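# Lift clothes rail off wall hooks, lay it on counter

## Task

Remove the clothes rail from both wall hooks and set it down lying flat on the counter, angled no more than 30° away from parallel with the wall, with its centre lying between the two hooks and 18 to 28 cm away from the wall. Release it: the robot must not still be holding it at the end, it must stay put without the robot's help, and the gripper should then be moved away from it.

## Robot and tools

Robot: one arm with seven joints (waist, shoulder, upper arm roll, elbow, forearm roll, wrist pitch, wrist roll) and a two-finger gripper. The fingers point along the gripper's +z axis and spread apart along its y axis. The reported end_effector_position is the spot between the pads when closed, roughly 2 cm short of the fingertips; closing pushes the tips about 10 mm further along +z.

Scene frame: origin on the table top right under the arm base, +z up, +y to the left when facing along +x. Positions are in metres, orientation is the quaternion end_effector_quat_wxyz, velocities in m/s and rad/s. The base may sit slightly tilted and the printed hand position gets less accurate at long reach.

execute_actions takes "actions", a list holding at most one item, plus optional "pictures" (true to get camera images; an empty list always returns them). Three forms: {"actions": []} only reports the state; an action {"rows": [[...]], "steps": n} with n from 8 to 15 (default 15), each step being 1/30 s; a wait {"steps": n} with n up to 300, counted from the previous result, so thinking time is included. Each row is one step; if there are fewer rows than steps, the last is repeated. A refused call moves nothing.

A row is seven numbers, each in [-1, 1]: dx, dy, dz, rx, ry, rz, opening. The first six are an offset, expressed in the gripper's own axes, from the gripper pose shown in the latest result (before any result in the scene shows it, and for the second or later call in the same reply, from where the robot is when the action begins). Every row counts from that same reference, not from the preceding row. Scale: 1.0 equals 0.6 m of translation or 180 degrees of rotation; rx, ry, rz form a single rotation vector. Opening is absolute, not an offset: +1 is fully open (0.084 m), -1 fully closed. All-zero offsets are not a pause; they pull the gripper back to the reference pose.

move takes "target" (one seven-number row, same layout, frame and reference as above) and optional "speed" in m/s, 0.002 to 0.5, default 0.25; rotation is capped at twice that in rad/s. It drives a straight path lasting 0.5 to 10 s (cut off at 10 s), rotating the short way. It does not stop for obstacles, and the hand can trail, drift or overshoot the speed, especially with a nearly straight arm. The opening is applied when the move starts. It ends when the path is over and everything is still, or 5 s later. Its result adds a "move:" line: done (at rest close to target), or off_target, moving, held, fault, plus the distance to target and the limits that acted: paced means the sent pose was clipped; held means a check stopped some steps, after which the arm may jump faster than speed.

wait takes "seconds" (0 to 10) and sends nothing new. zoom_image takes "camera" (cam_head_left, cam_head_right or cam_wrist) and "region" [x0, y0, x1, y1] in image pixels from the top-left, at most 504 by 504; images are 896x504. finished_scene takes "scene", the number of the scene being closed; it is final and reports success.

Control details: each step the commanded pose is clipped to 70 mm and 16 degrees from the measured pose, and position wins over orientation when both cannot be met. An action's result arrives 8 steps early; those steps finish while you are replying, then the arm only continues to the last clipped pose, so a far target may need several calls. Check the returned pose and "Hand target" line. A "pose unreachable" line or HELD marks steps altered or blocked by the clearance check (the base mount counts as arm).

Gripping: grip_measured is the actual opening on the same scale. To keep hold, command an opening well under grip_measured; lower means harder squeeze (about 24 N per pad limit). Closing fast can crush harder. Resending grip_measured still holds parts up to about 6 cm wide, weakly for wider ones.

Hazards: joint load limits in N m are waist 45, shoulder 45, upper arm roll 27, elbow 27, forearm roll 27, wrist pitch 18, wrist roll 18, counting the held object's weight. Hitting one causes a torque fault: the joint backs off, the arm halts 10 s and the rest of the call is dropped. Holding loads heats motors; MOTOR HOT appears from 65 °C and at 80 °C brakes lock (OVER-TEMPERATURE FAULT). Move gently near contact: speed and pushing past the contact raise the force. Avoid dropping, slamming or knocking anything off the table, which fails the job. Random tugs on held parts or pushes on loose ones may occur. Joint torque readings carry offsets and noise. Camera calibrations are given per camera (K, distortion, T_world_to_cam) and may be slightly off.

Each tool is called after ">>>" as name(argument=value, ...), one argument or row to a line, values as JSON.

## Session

>>> execute_actions(
  actions=[],
)

Scene clock: 0.00 s of 4700.00 s.
end_effector_position=(+0.3043, -0.3754, +0.3925) grip_measured=+1.00 end_effector_quat_wxyz=(-0.119, +0.918, +0.200, -0.320) end_effector_velocity=(-0.000, +0.000, -0.000) end_effector_angular_velocity=(+0.001, +0.000, -0.000)
Joint positions: [-0.411 -0.156  0.302  1.347 -0.573  2.107 -0.313  0.084]
Joint velocities: [ 0.     0.    -0.001  0.     0.    -0.    -0.     0.   ]
Joint torques (N m, as the arm reports them, + toward a larger angle): no reading
Motor temperatures (°C, as the motors report them): [32 33 38 36 34 36 39]
Hand target: +0.304, -0.375, +0.393; -0.119, +0.918, +0.200, -0.320
camera_calibration (this result's frames):
cam_wrist: T_world_to_cam=[[0.266431, -0.898568, -0.348699, -0.244339], [-0.721195, -0.425863, 0.546368, -0.0895288], [-0.639447, 0.10591, -0.761506, 0.662928], [0, 0, 0, 1]] pos_world=[0.424439, -0.327893, 0.468538]

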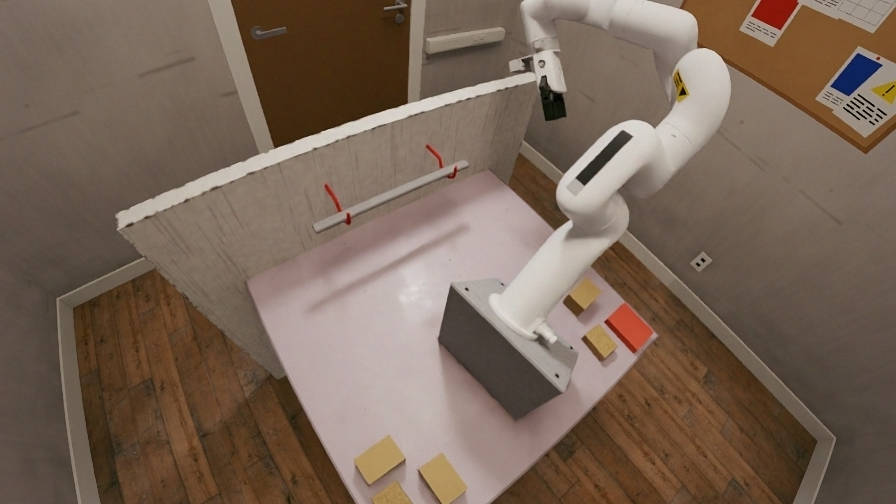

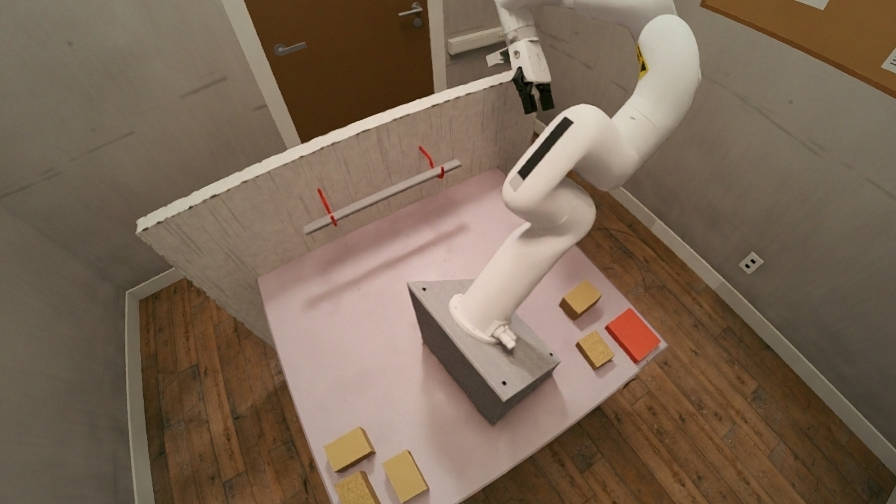

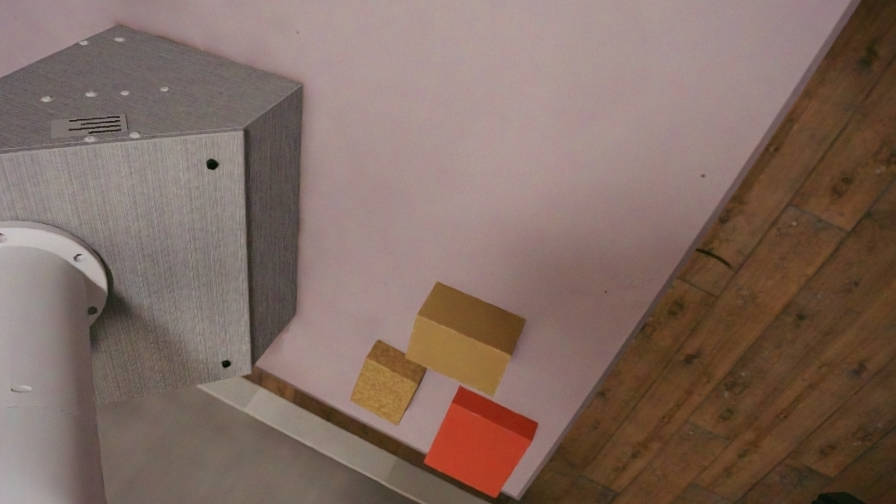

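>>> move(
  target=[0.517,-0.443,0.053,-0.213,0.097,-0.348,0.3],
  speed=0.35,
)

>>> zoom_image(
  camera="cam_head_left",
  region=[290,130,490,250],
)

Scene clock: 2.93 s of 4700.00 s.
end_effector_position=(+0.4291, +0.0011, +0.2921) grip_measured=+0.29 end_effector_quat_wxyz=(-0.000, +0.707, +0.707, -0.001) end_effector_velocity=(-0.001, +0.003, -0.001) end_effector_angular_velocity=(+0.001, -0.000, +0.010)
Joint positions: [-0.108  0.355  0.542  0.986 -0.926  1.287 -0.462  0.056]
Joint velocities: [ 0.002  0.006  0.    -0.001 -0.003 -0.002 -0.002 -0.   ]
Joint torques (N m, as the arm reports them, + toward a larger angle): [ 21.09 -15.15  17.85  12.26   1.02  -1.94  -0.1 ]
Motor temperatures (°C, as the motors report them): [32 34 39 36 34 36 39]
Hand target: +0.429, +0.002, +0.292; -0.000, +0.707, +0.707, -0.001
Off the commanded pose: 0.001 m, 0 deg.
Kept back: nothing.
move: done
camera_calibration (this result's frames):
cam_wrist: T_world_to_cam=[[0.999638, -0.0200562, -0.0179384, -0.38651], [-0.0200554, -0.999799, 0.000223104, 0.0749881], [-0.0179393, 0.00013674, -0.999839, 0.429356], [0, 0, 0, 1]] pos_world=[0.395577, 0.0671624, 0.422337]

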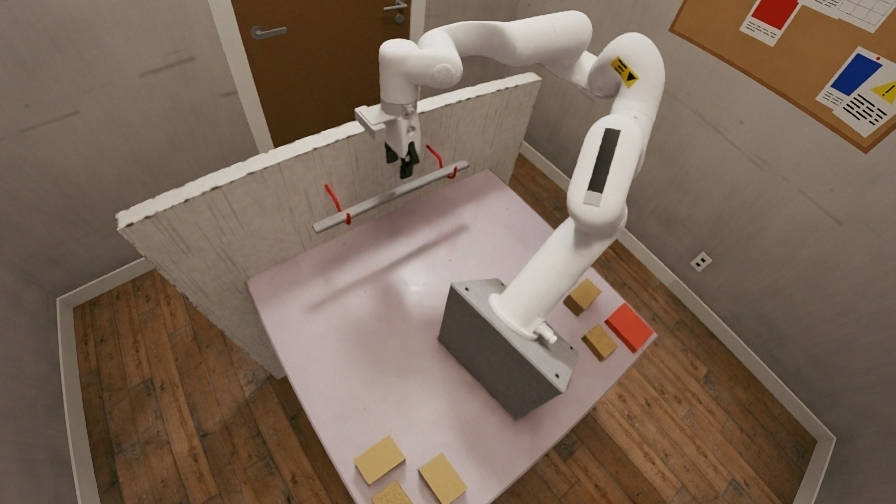

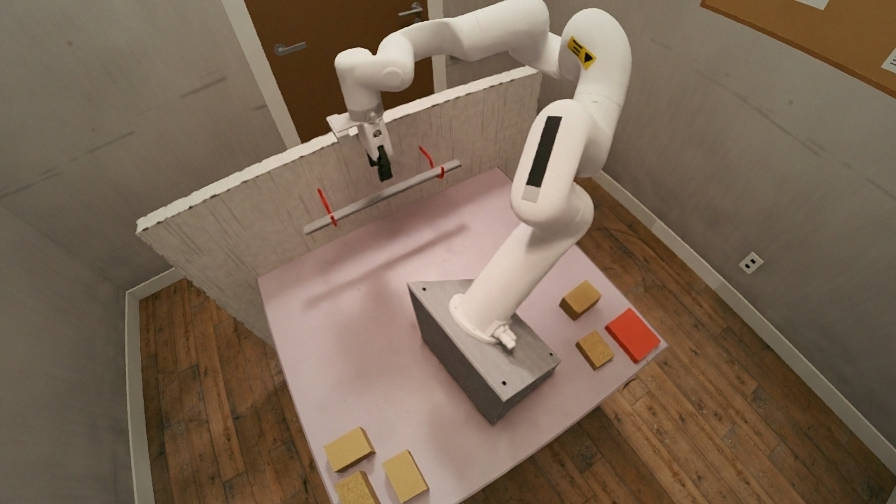

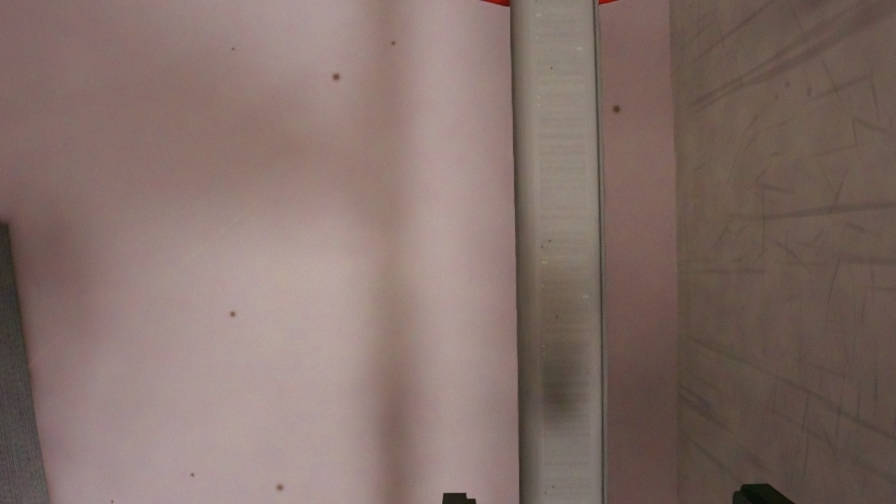

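Region (290, 130, 490, 250) of cam_head_left's 896x504 image, scaled by 2.520, with more detail than that image has; it fills the top 302 rows of this view, and the rest is white.

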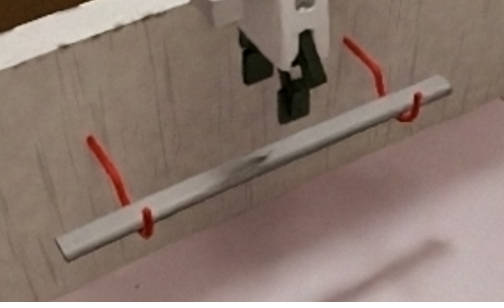

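>>> move(
  target=[0,0.005,0.149,0,0,0,0.3],
  speed=0.15,
)

Scene clock: 4.20 s of 4700.00 s.
end_effector_position=(+0.4322, +0.0011, +0.2034) grip_measured=+0.29 end_effector_quat_wxyz=(-0.000, +0.708, +0.707, -0.000) end_effector_velocity=(-0.002, -0.002, -0.005) end_effector_angular_velocity=(-0.006, +0.008, -0.001)
Joint positions: [-0.179  0.461  0.441  0.93  -1.11   1.135 -0.39   0.056]
Joint velocities: [-0.004  0.003 -0.005 -0.002 -0.003  0.001  0.001 -0.   ]
Joint torques (N m, as the arm reports them, + toward a larger angle): [ 22.45 -16.04  18.98   9.52   0.96  -1.96  -0.32]
Motor temperatures (°C, as the motors report them): [32 34 39 36 34 36 39]
Hand target: +0.432, +0.001, +0.203; -0.001, +0.708, +0.707, -0.001
Off the commanded pose: 0.001 m, 0 deg.
Kept back: nothing.
move: done
camera_calibration (this result's frames):
cam_wrist: T_world_to_cam=[[0.999654, -0.020181, -0.0168946, -0.391401], [-0.0201964, -0.999796, -0.0007406, 0.0753005], [-0.0168762, 0.00108155, -0.999857, 0.340331], [0, 0, 0, 1]] pos_world=[0.398529, 0.0670182, 0.333726]

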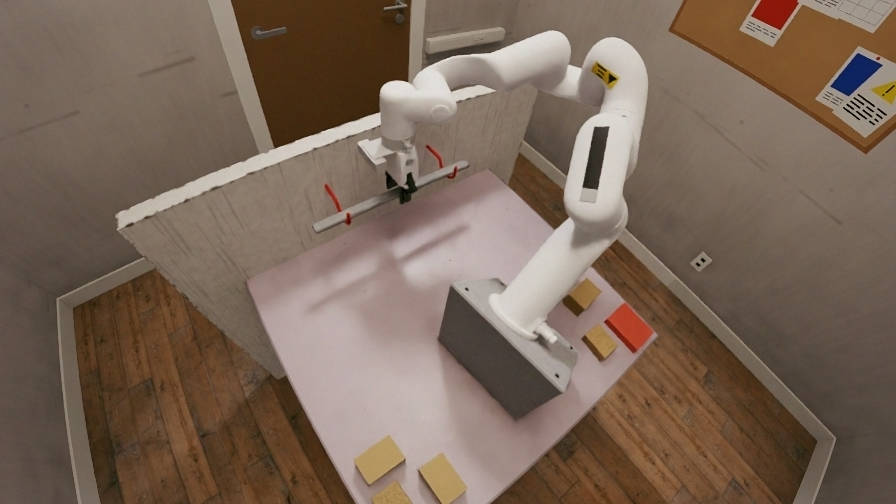

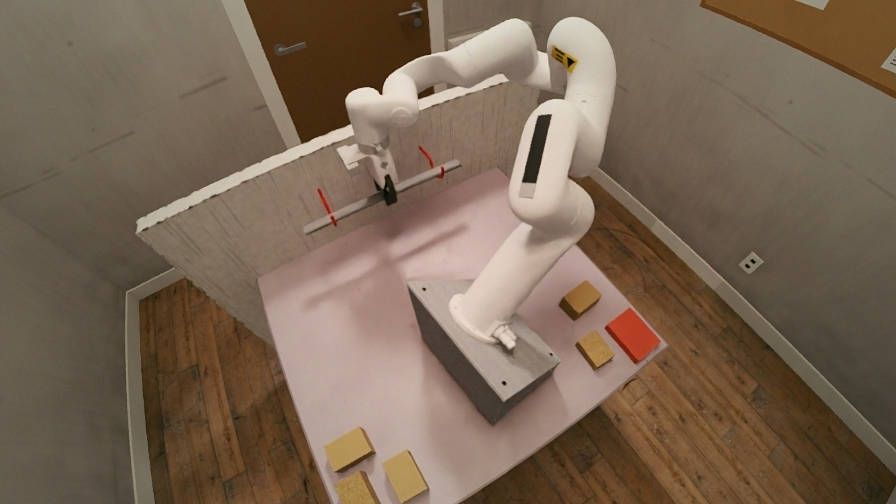

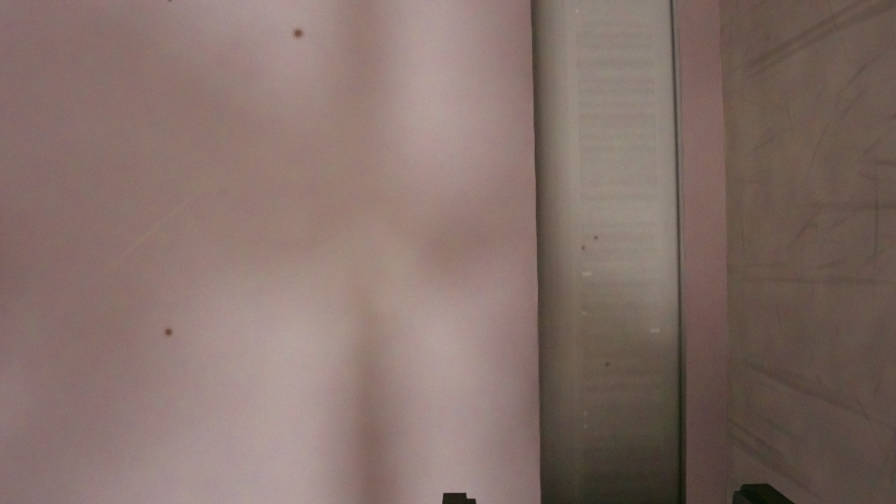

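>>> move(
  target=[0,-0.001,0.001,0,0,0,-0.8],
)

>>> move(
  target=[0,0,-0.09,0,0,0,-0.8],
  speed=0.12,
)

Scene clock: 5.13 s of 4700.00 s.
end_effector_position=(+0.4318, +0.0010, +0.2029) grip_measured=-0.34 end_effector_quat_wxyz=(-0.000, +0.708, +0.707, -0.000) end_effector_velocity=(-0.000, +0.000, +0.000) end_effector_angular_velocity=(-0.000, +0.001, +0.000)
Joint positions: [-0.179  0.461  0.44   0.928 -1.111  1.134 -0.388  0.029]
Joint velocities: [ 0.    -0.     0.001 -0.001  0.001  0.001  0.    -0.   ]
Joint torques (N m, as the arm reports them, + toward a larger angle): [ 23.36 -15.98  18.63   8.28   1.03  -2.19  -0.01]
Motor temperatures (°C, as the motors report them): [32 34 39 36 34 36 39]
Hand target: +0.432, +0.001, +0.203; -0.000, +0.708, +0.707, -0.000
Off the commanded pose: 0.000 m, 0 deg.
Kept back: nothing.
move: done
camera_calibration (this result's frames):
cam_wrist: T_world_to_cam=[[0.999652, -0.0204593, -0.0166398, -0.391027], [-0.0204742, -0.99979, -0.000725161, 0.07532], [-0.0166215, 0.0010656, -0.999861, 0.339684], [0, 0, 0, 1]] pos_world=[0.398079, 0.0669421, 0.333185]

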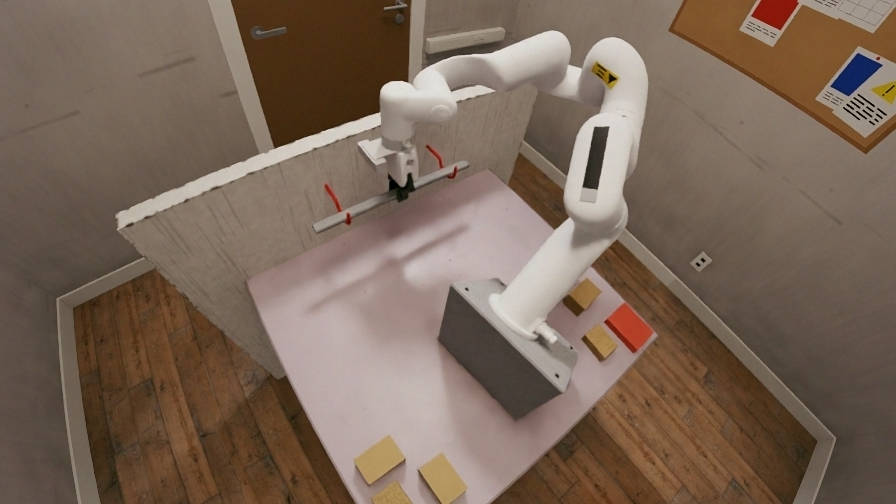

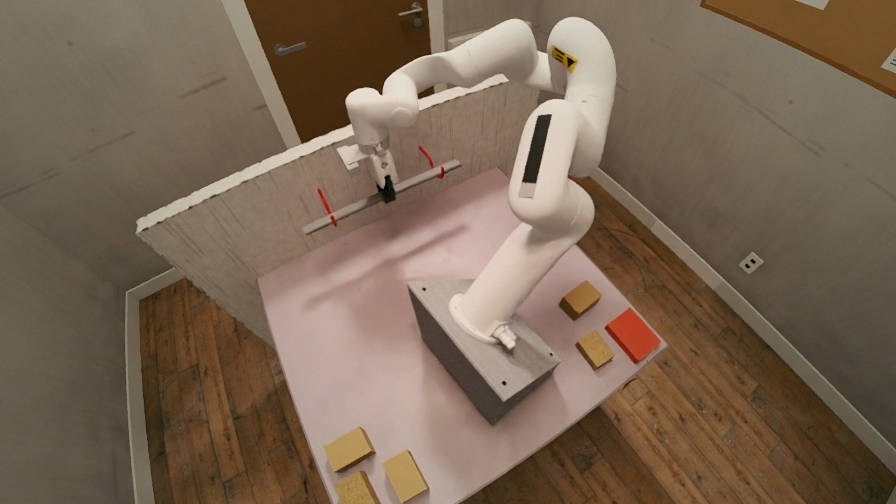

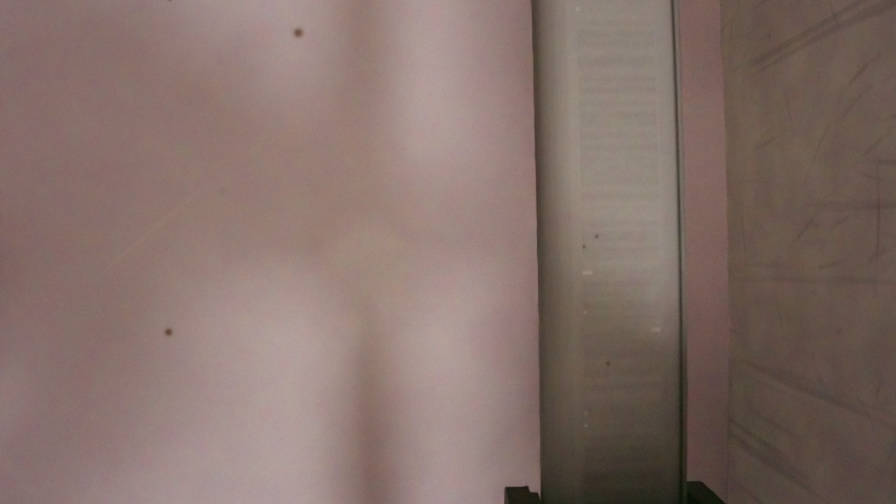

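Scene clock: 5.93 s of 4700.00 s.
end_effector_position=(+0.4315, +0.0008, +0.2560) grip_measured=-0.34 end_effector_quat_wxyz=(-0.000, +0.708, +0.707, -0.001) end_effector_velocity=(-0.000, -0.001, +0.001) end_effector_angular_velocity=(-0.001, +0.004, -0.002)
Joint positions: [-0.138  0.393  0.503  0.957 -0.996  1.222 -0.437  0.029]
Joint velocities: [-0.    -0.001  0.     0.002  0.005  0.004 -0.002 -0.   ]
Joint torques (N m, as the arm reports them, + toward a larger angle): [ 23.29 -17.14  19.87  11.93   0.93  -2.19  -0.14]
Motor temperatures (°C, as the motors report them): [32 34 39 36 34 36 39]
Hand target: +0.432, +0.001, +0.257; -0.000, +0.708, +0.707, -0.000
Off the commanded pose: 0.001 m, 0 deg.
Kept back: nothing.
move: done
camera_calibration (this result's frames):
cam_wrist: T_world_to_cam=[[0.999631, -0.0204271, -0.0179123, -0.389555], [-0.0204257, -0.999791, 0.000262733, 0.0749167], [-0.0179139, 0.000103235, -0.99984, 0.393332], [0, 0, 0, 1]] pos_world=[0.397988, 0.066903, 0.386272]

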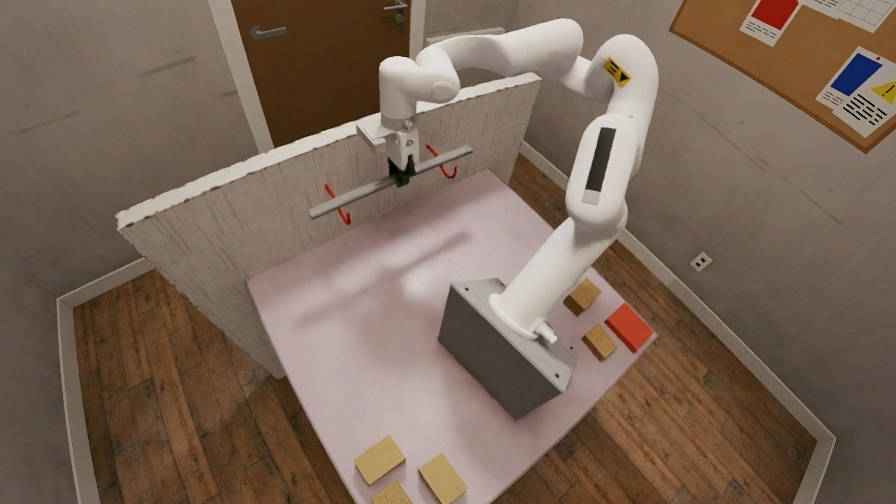

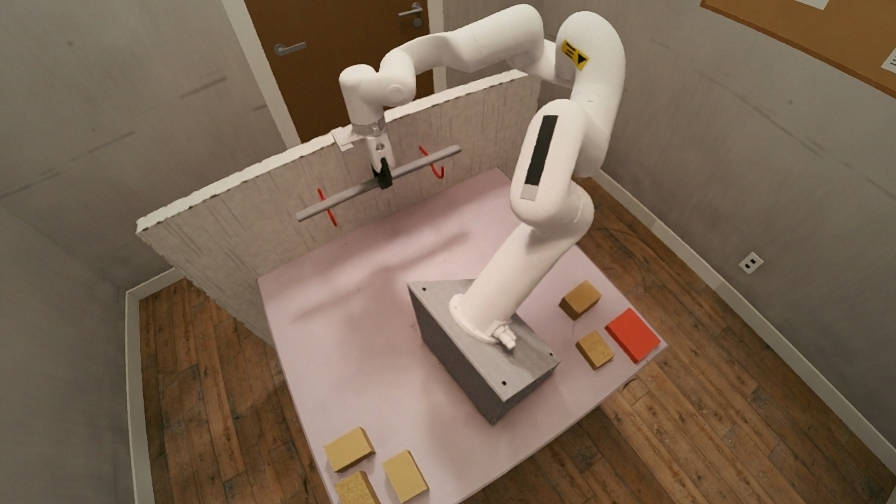

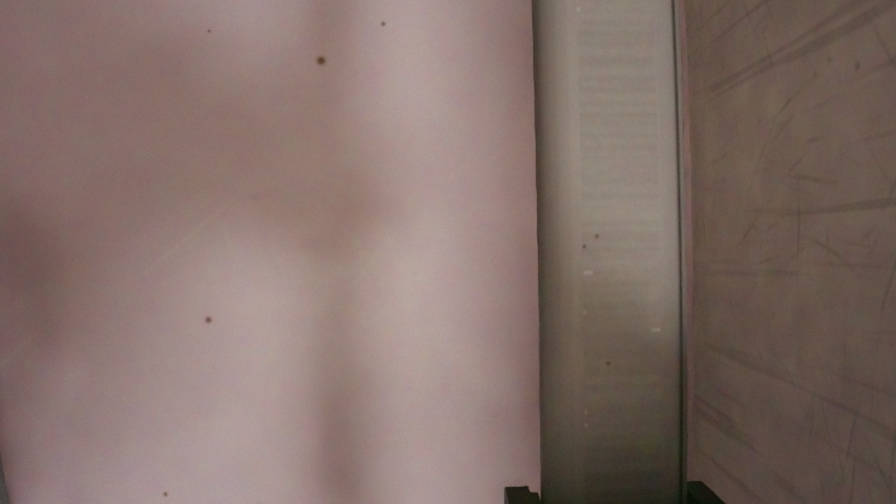

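>>> move(
  target=[0,-0.205,0,0,0,0,-0.8],
  speed=0.2,
)

>>> move(
  target=[0,0,0.29,0,0,0,-0.8],
  speed=0.2,
)

Scene clock: 7.23 s of 4700.00 s.
end_effector_position=(+0.3089, +0.0012, +0.2561) grip_measured=-0.34 end_effector_quat_wxyz=(-0.000, +0.708, +0.706, -0.001) end_effector_velocity=(-0.004, -0.000, -0.001) end_effector_angular_velocity=(-0.001, +0.003, +0.006)
Joint positions: [-0.133  0.133  0.599  0.571 -0.877  1.102 -0.311  0.029]
Joint velocities: [ 0.001 -0.005  0.002 -0.01   0.005 -0.002 -0.003 -0.   ]
Joint torques (N m, as the arm reports them, + toward a larger angle): [ 15.49 -11.56  14.05  13.66   0.79  -2.17  -0.27]
Motor temperatures (°C, as the motors report them): [32 34 39 36 34 36 39]
Hand target: +0.308, +0.001, +0.256; -0.000, +0.708, +0.707, -0.002
Off the commanded pose: 0.000 m, 0 deg.
Kept back: nothing.
move: done
camera_calibration (this result's frames):
cam_wrist: T_world_to_cam=[[0.999612, -0.0211795, -0.0180978, -0.266929], [-0.0211681, -0.999776, 0.000823058, 0.072868], [-0.0181112, -0.000439642, -0.999836, 0.391305], [0, 0, 0, 1]] pos_world=[0.275455, 0.0673703, 0.38635]

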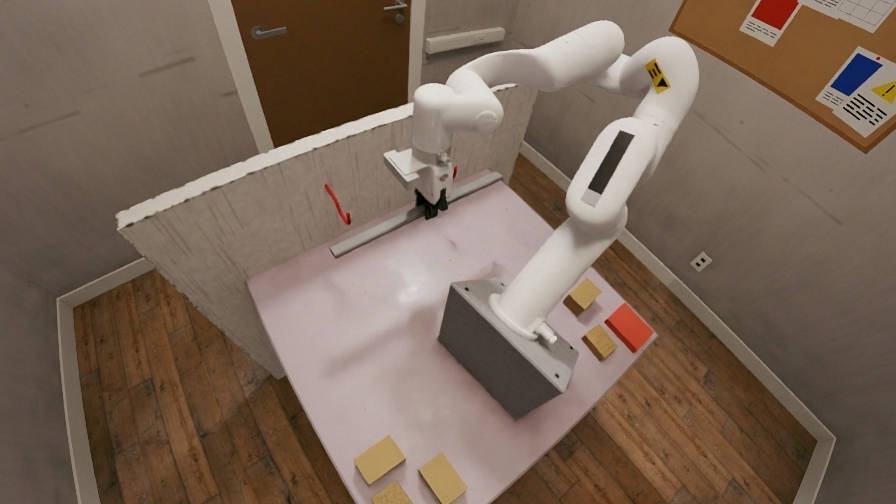

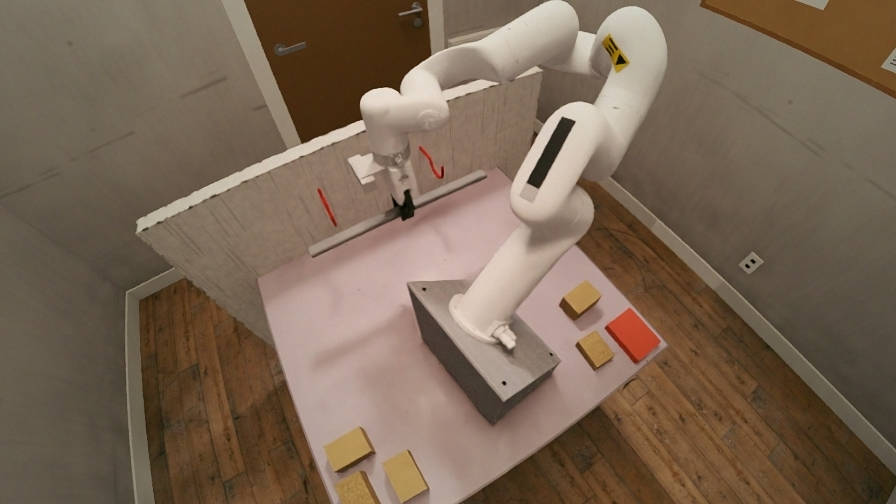

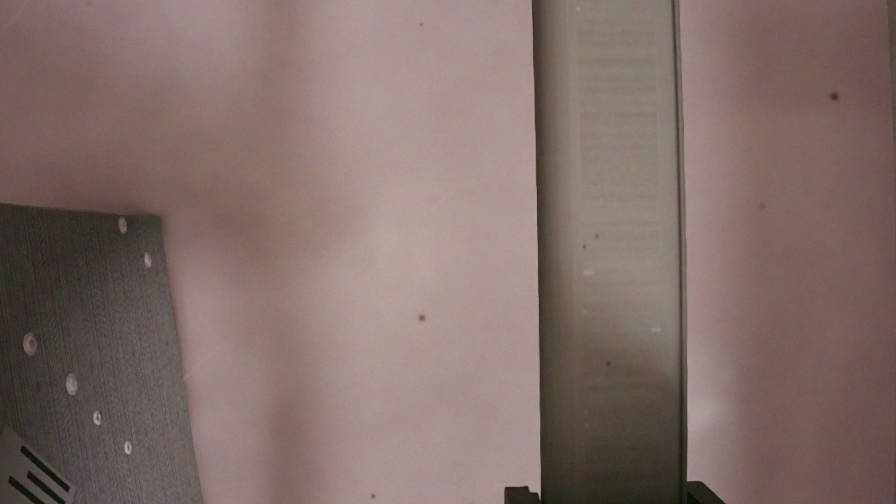

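Scene clock: 8.60 s of 4700.00 s.
end_effector_position=(+0.3088, +0.0009, +0.0829) grip_measured=-0.34 end_effector_quat_wxyz=(-0.001, +0.708, +0.706, -0.001) end_effector_velocity=(-0.002, -0.002, -0.004) end_effector_angular_velocity=(-0.004, +0.006, -0.000)
Joint positions: [-0.279  0.538  0.295  0.607 -1.534  0.933  0.003  0.029]
Joint velocities: [-0.003  0.006 -0.007  0.    -0.007  0.001  0.002 -0.   ]
Joint torques (N m, as the arm reports them, + toward a larger angle): [ 19.41 -13.98  17.1    3.45   1.21  -2.19  -0.62]
Motor temperatures (°C, as the motors report them): [32 34 39 36 34 36 39]
Hand target: +0.308, +0.001, +0.082; -0.001, +0.708, +0.706, -0.001
Off the commanded pose: 0.001 m, 0 deg.
Kept back: nothing.
move: done
camera_calibration (this result's frames):
cam_wrist: T_world_to_cam=[[0.999606, -0.0216911, -0.0178103, -0.270001], [-0.0217051, -0.999764, -0.000593778, 0.0730177], [-0.0177932, 0.000980117, -0.999841, 0.218048], [0, 0, 0, 1]] pos_world=[0.275359, 0.0669301, 0.213248]

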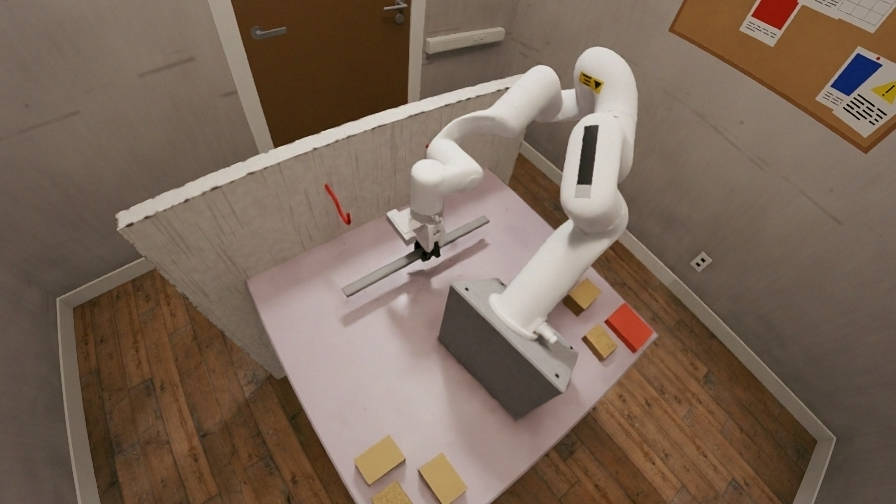

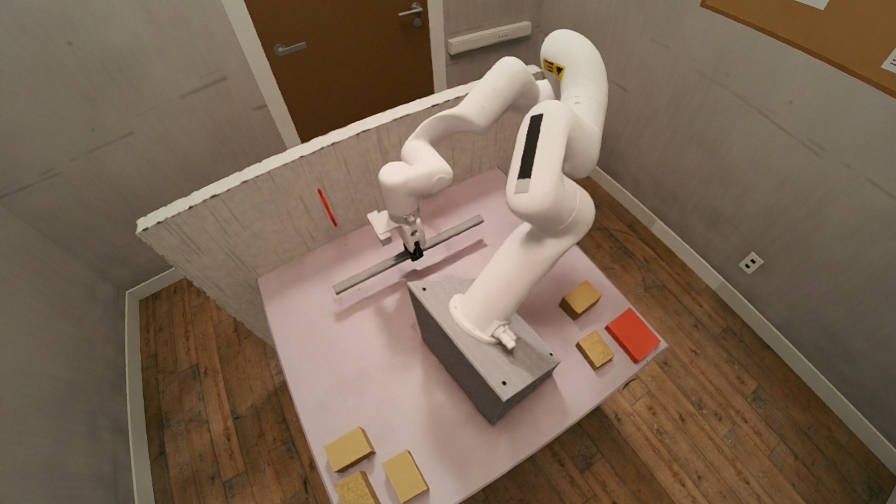

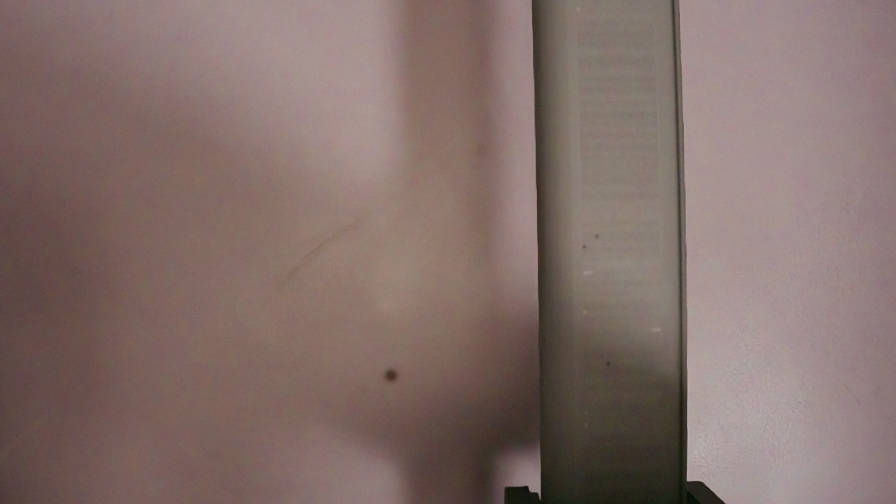

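The forearm should stay above the hook.

>>> move(
  target=[0.01,-0.015,0.09,0,0,0,-0.8],
  speed=0.1,
)

>>> move(
  target=[0,0,0.015,0,0,0,-0.8],
  speed=0.025,
)

Scene clock: 9.77 s of 4700.00 s.
end_effector_position=(+0.3001, +0.0070, +0.0293) grip_measured=-0.34 end_effector_quat_wxyz=(-0.001, +0.708, +0.706, -0.001) end_effector_velocity=(-0.001, -0.000, -0.002) end_effector_angular_velocity=(-0.000, +0.001, -0.000)
Joint positions: [-0.31   0.692  0.209  0.67  -1.719  0.916  0.106  0.029]
Joint velocities: [-0.001  0.003 -0.003  0.001 -0.005 -0.001  0.003 -0.   ]
Joint torques (N m, as the arm reports them, + toward a larger angle): [ 20.21 -14.38  16.55   0.39   0.84  -2.16  -0.21]
Motor temperatures (°C, as the motors report them): [32 34 39 36 34 36 39]
Hand target: +0.300, +0.007, +0.029; -0.001, +0.708, +0.706, -0.001
Off the commanded pose: 0.001 m, 0 deg.
Kept back: nothing.
move: done
camera_calibration (this result's frames):
cam_wrist: T_world_to_cam=[[0.999606, -0.0220541, -0.0173912, -0.262128], [-0.0220776, -0.999756, -0.00115847, 0.0789827], [-0.0173614, 0.00154196, -0.999848, 0.164185], [0, 0, 0, 1]] pos_world=[0.266619, 0.0729292, 0.159693]

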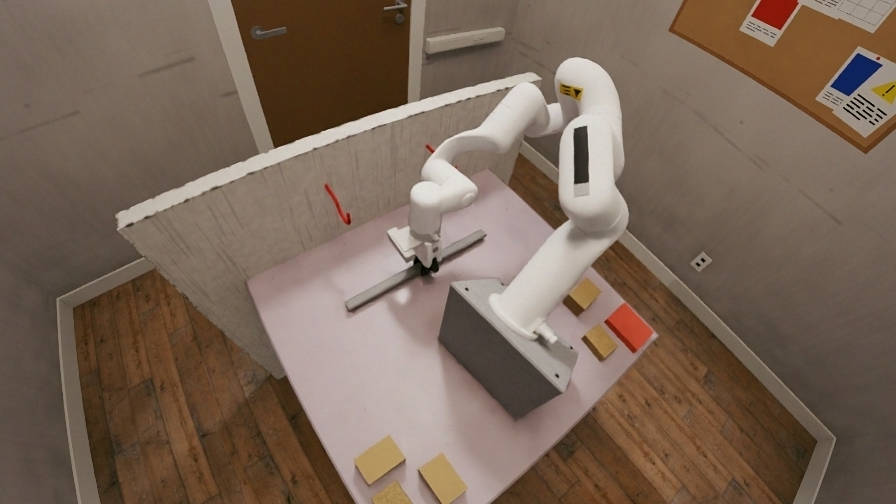

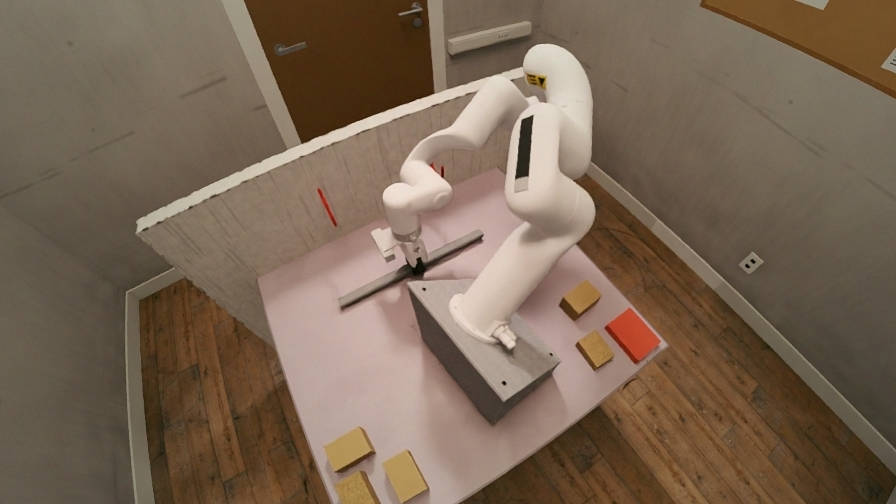

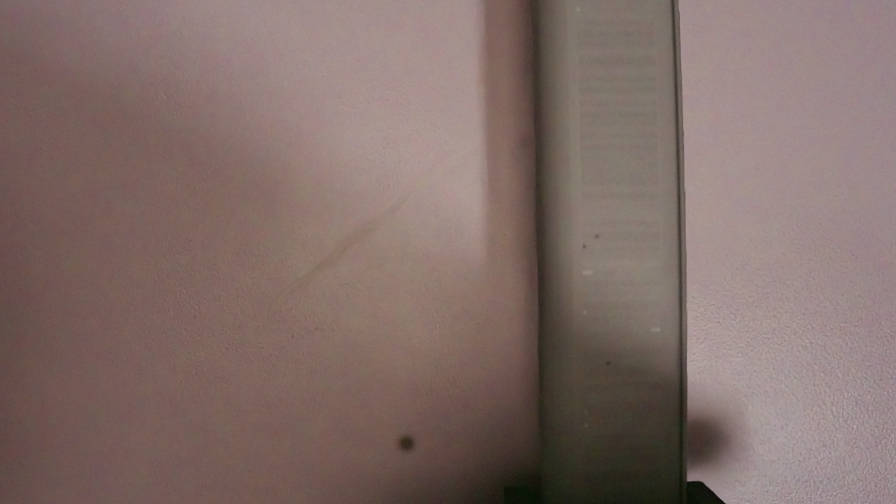

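Scene clock: 10.47 s of 4700.00 s.
end_effector_position=(+0.3006, +0.0079, +0.0217) grip_measured=-0.34 end_effector_quat_wxyz=(-0.001, +0.708, +0.706, +0.001) end_effector_velocity=(+0.000, -0.000, -0.001) end_effector_angular_velocity=(-0.000, -0.001, +0.001)
Joint positions: [-0.316  0.713  0.198  0.684 -1.745  0.912  0.116  0.029]
Joint velocities: [-0.004  0.002  0.001  0.001 -0.004  0.002 -0.     0.   ]
Joint torques (N m, as the arm reports them, + toward a larger angle): [ 16.65 -11.58  12.74   1.25   0.38  -2.31  -0.35]
Motor temperatures (°C, as the motors report them): [32 34 39 36 34 36 39]
Hand target: +0.300, +0.007, +0.020; -0.001, +0.708, +0.706, -0.001
Off the commanded pose: 0.002 m, 0 deg.
Kept back: nothing.
move: done
camera_calibration (this result's frames):
cam_wrist: T_world_to_cam=[[0.99967, -0.0207696, -0.0151241, -0.262838], [-0.0208195, -0.999778, -0.00314938, 0.0796099], [-0.0150553, 0.00346321, -0.999881, 0.155825], [0, 0, 0, 1]] pos_world=[0.266754, 0.0735936, 0.152082]

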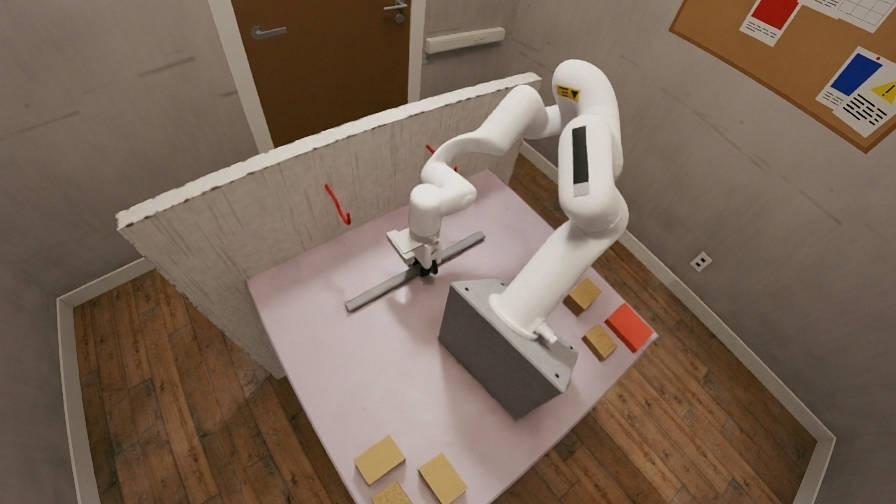

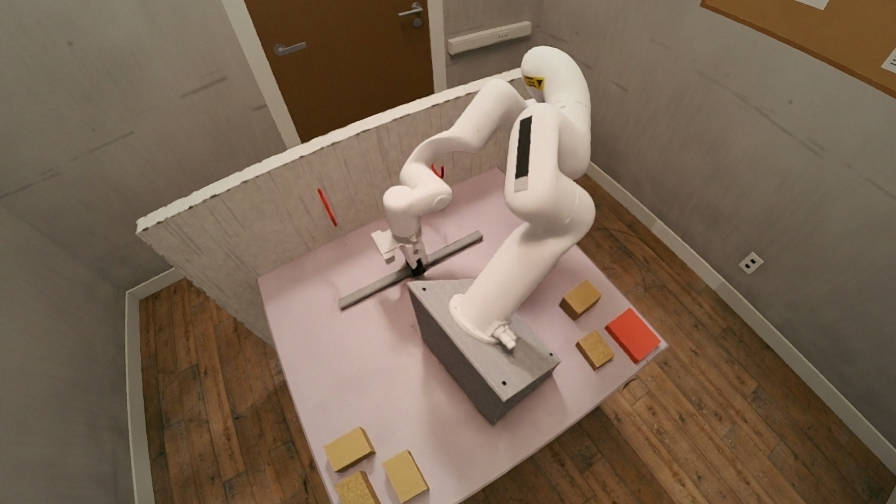

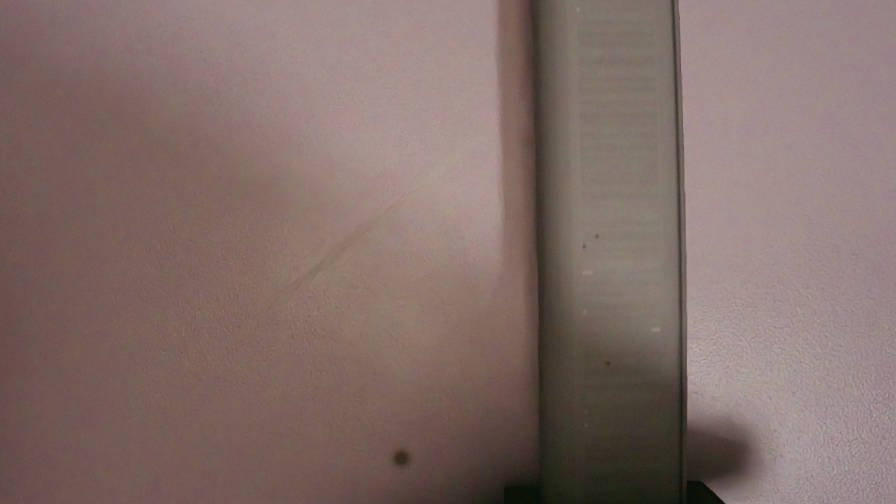

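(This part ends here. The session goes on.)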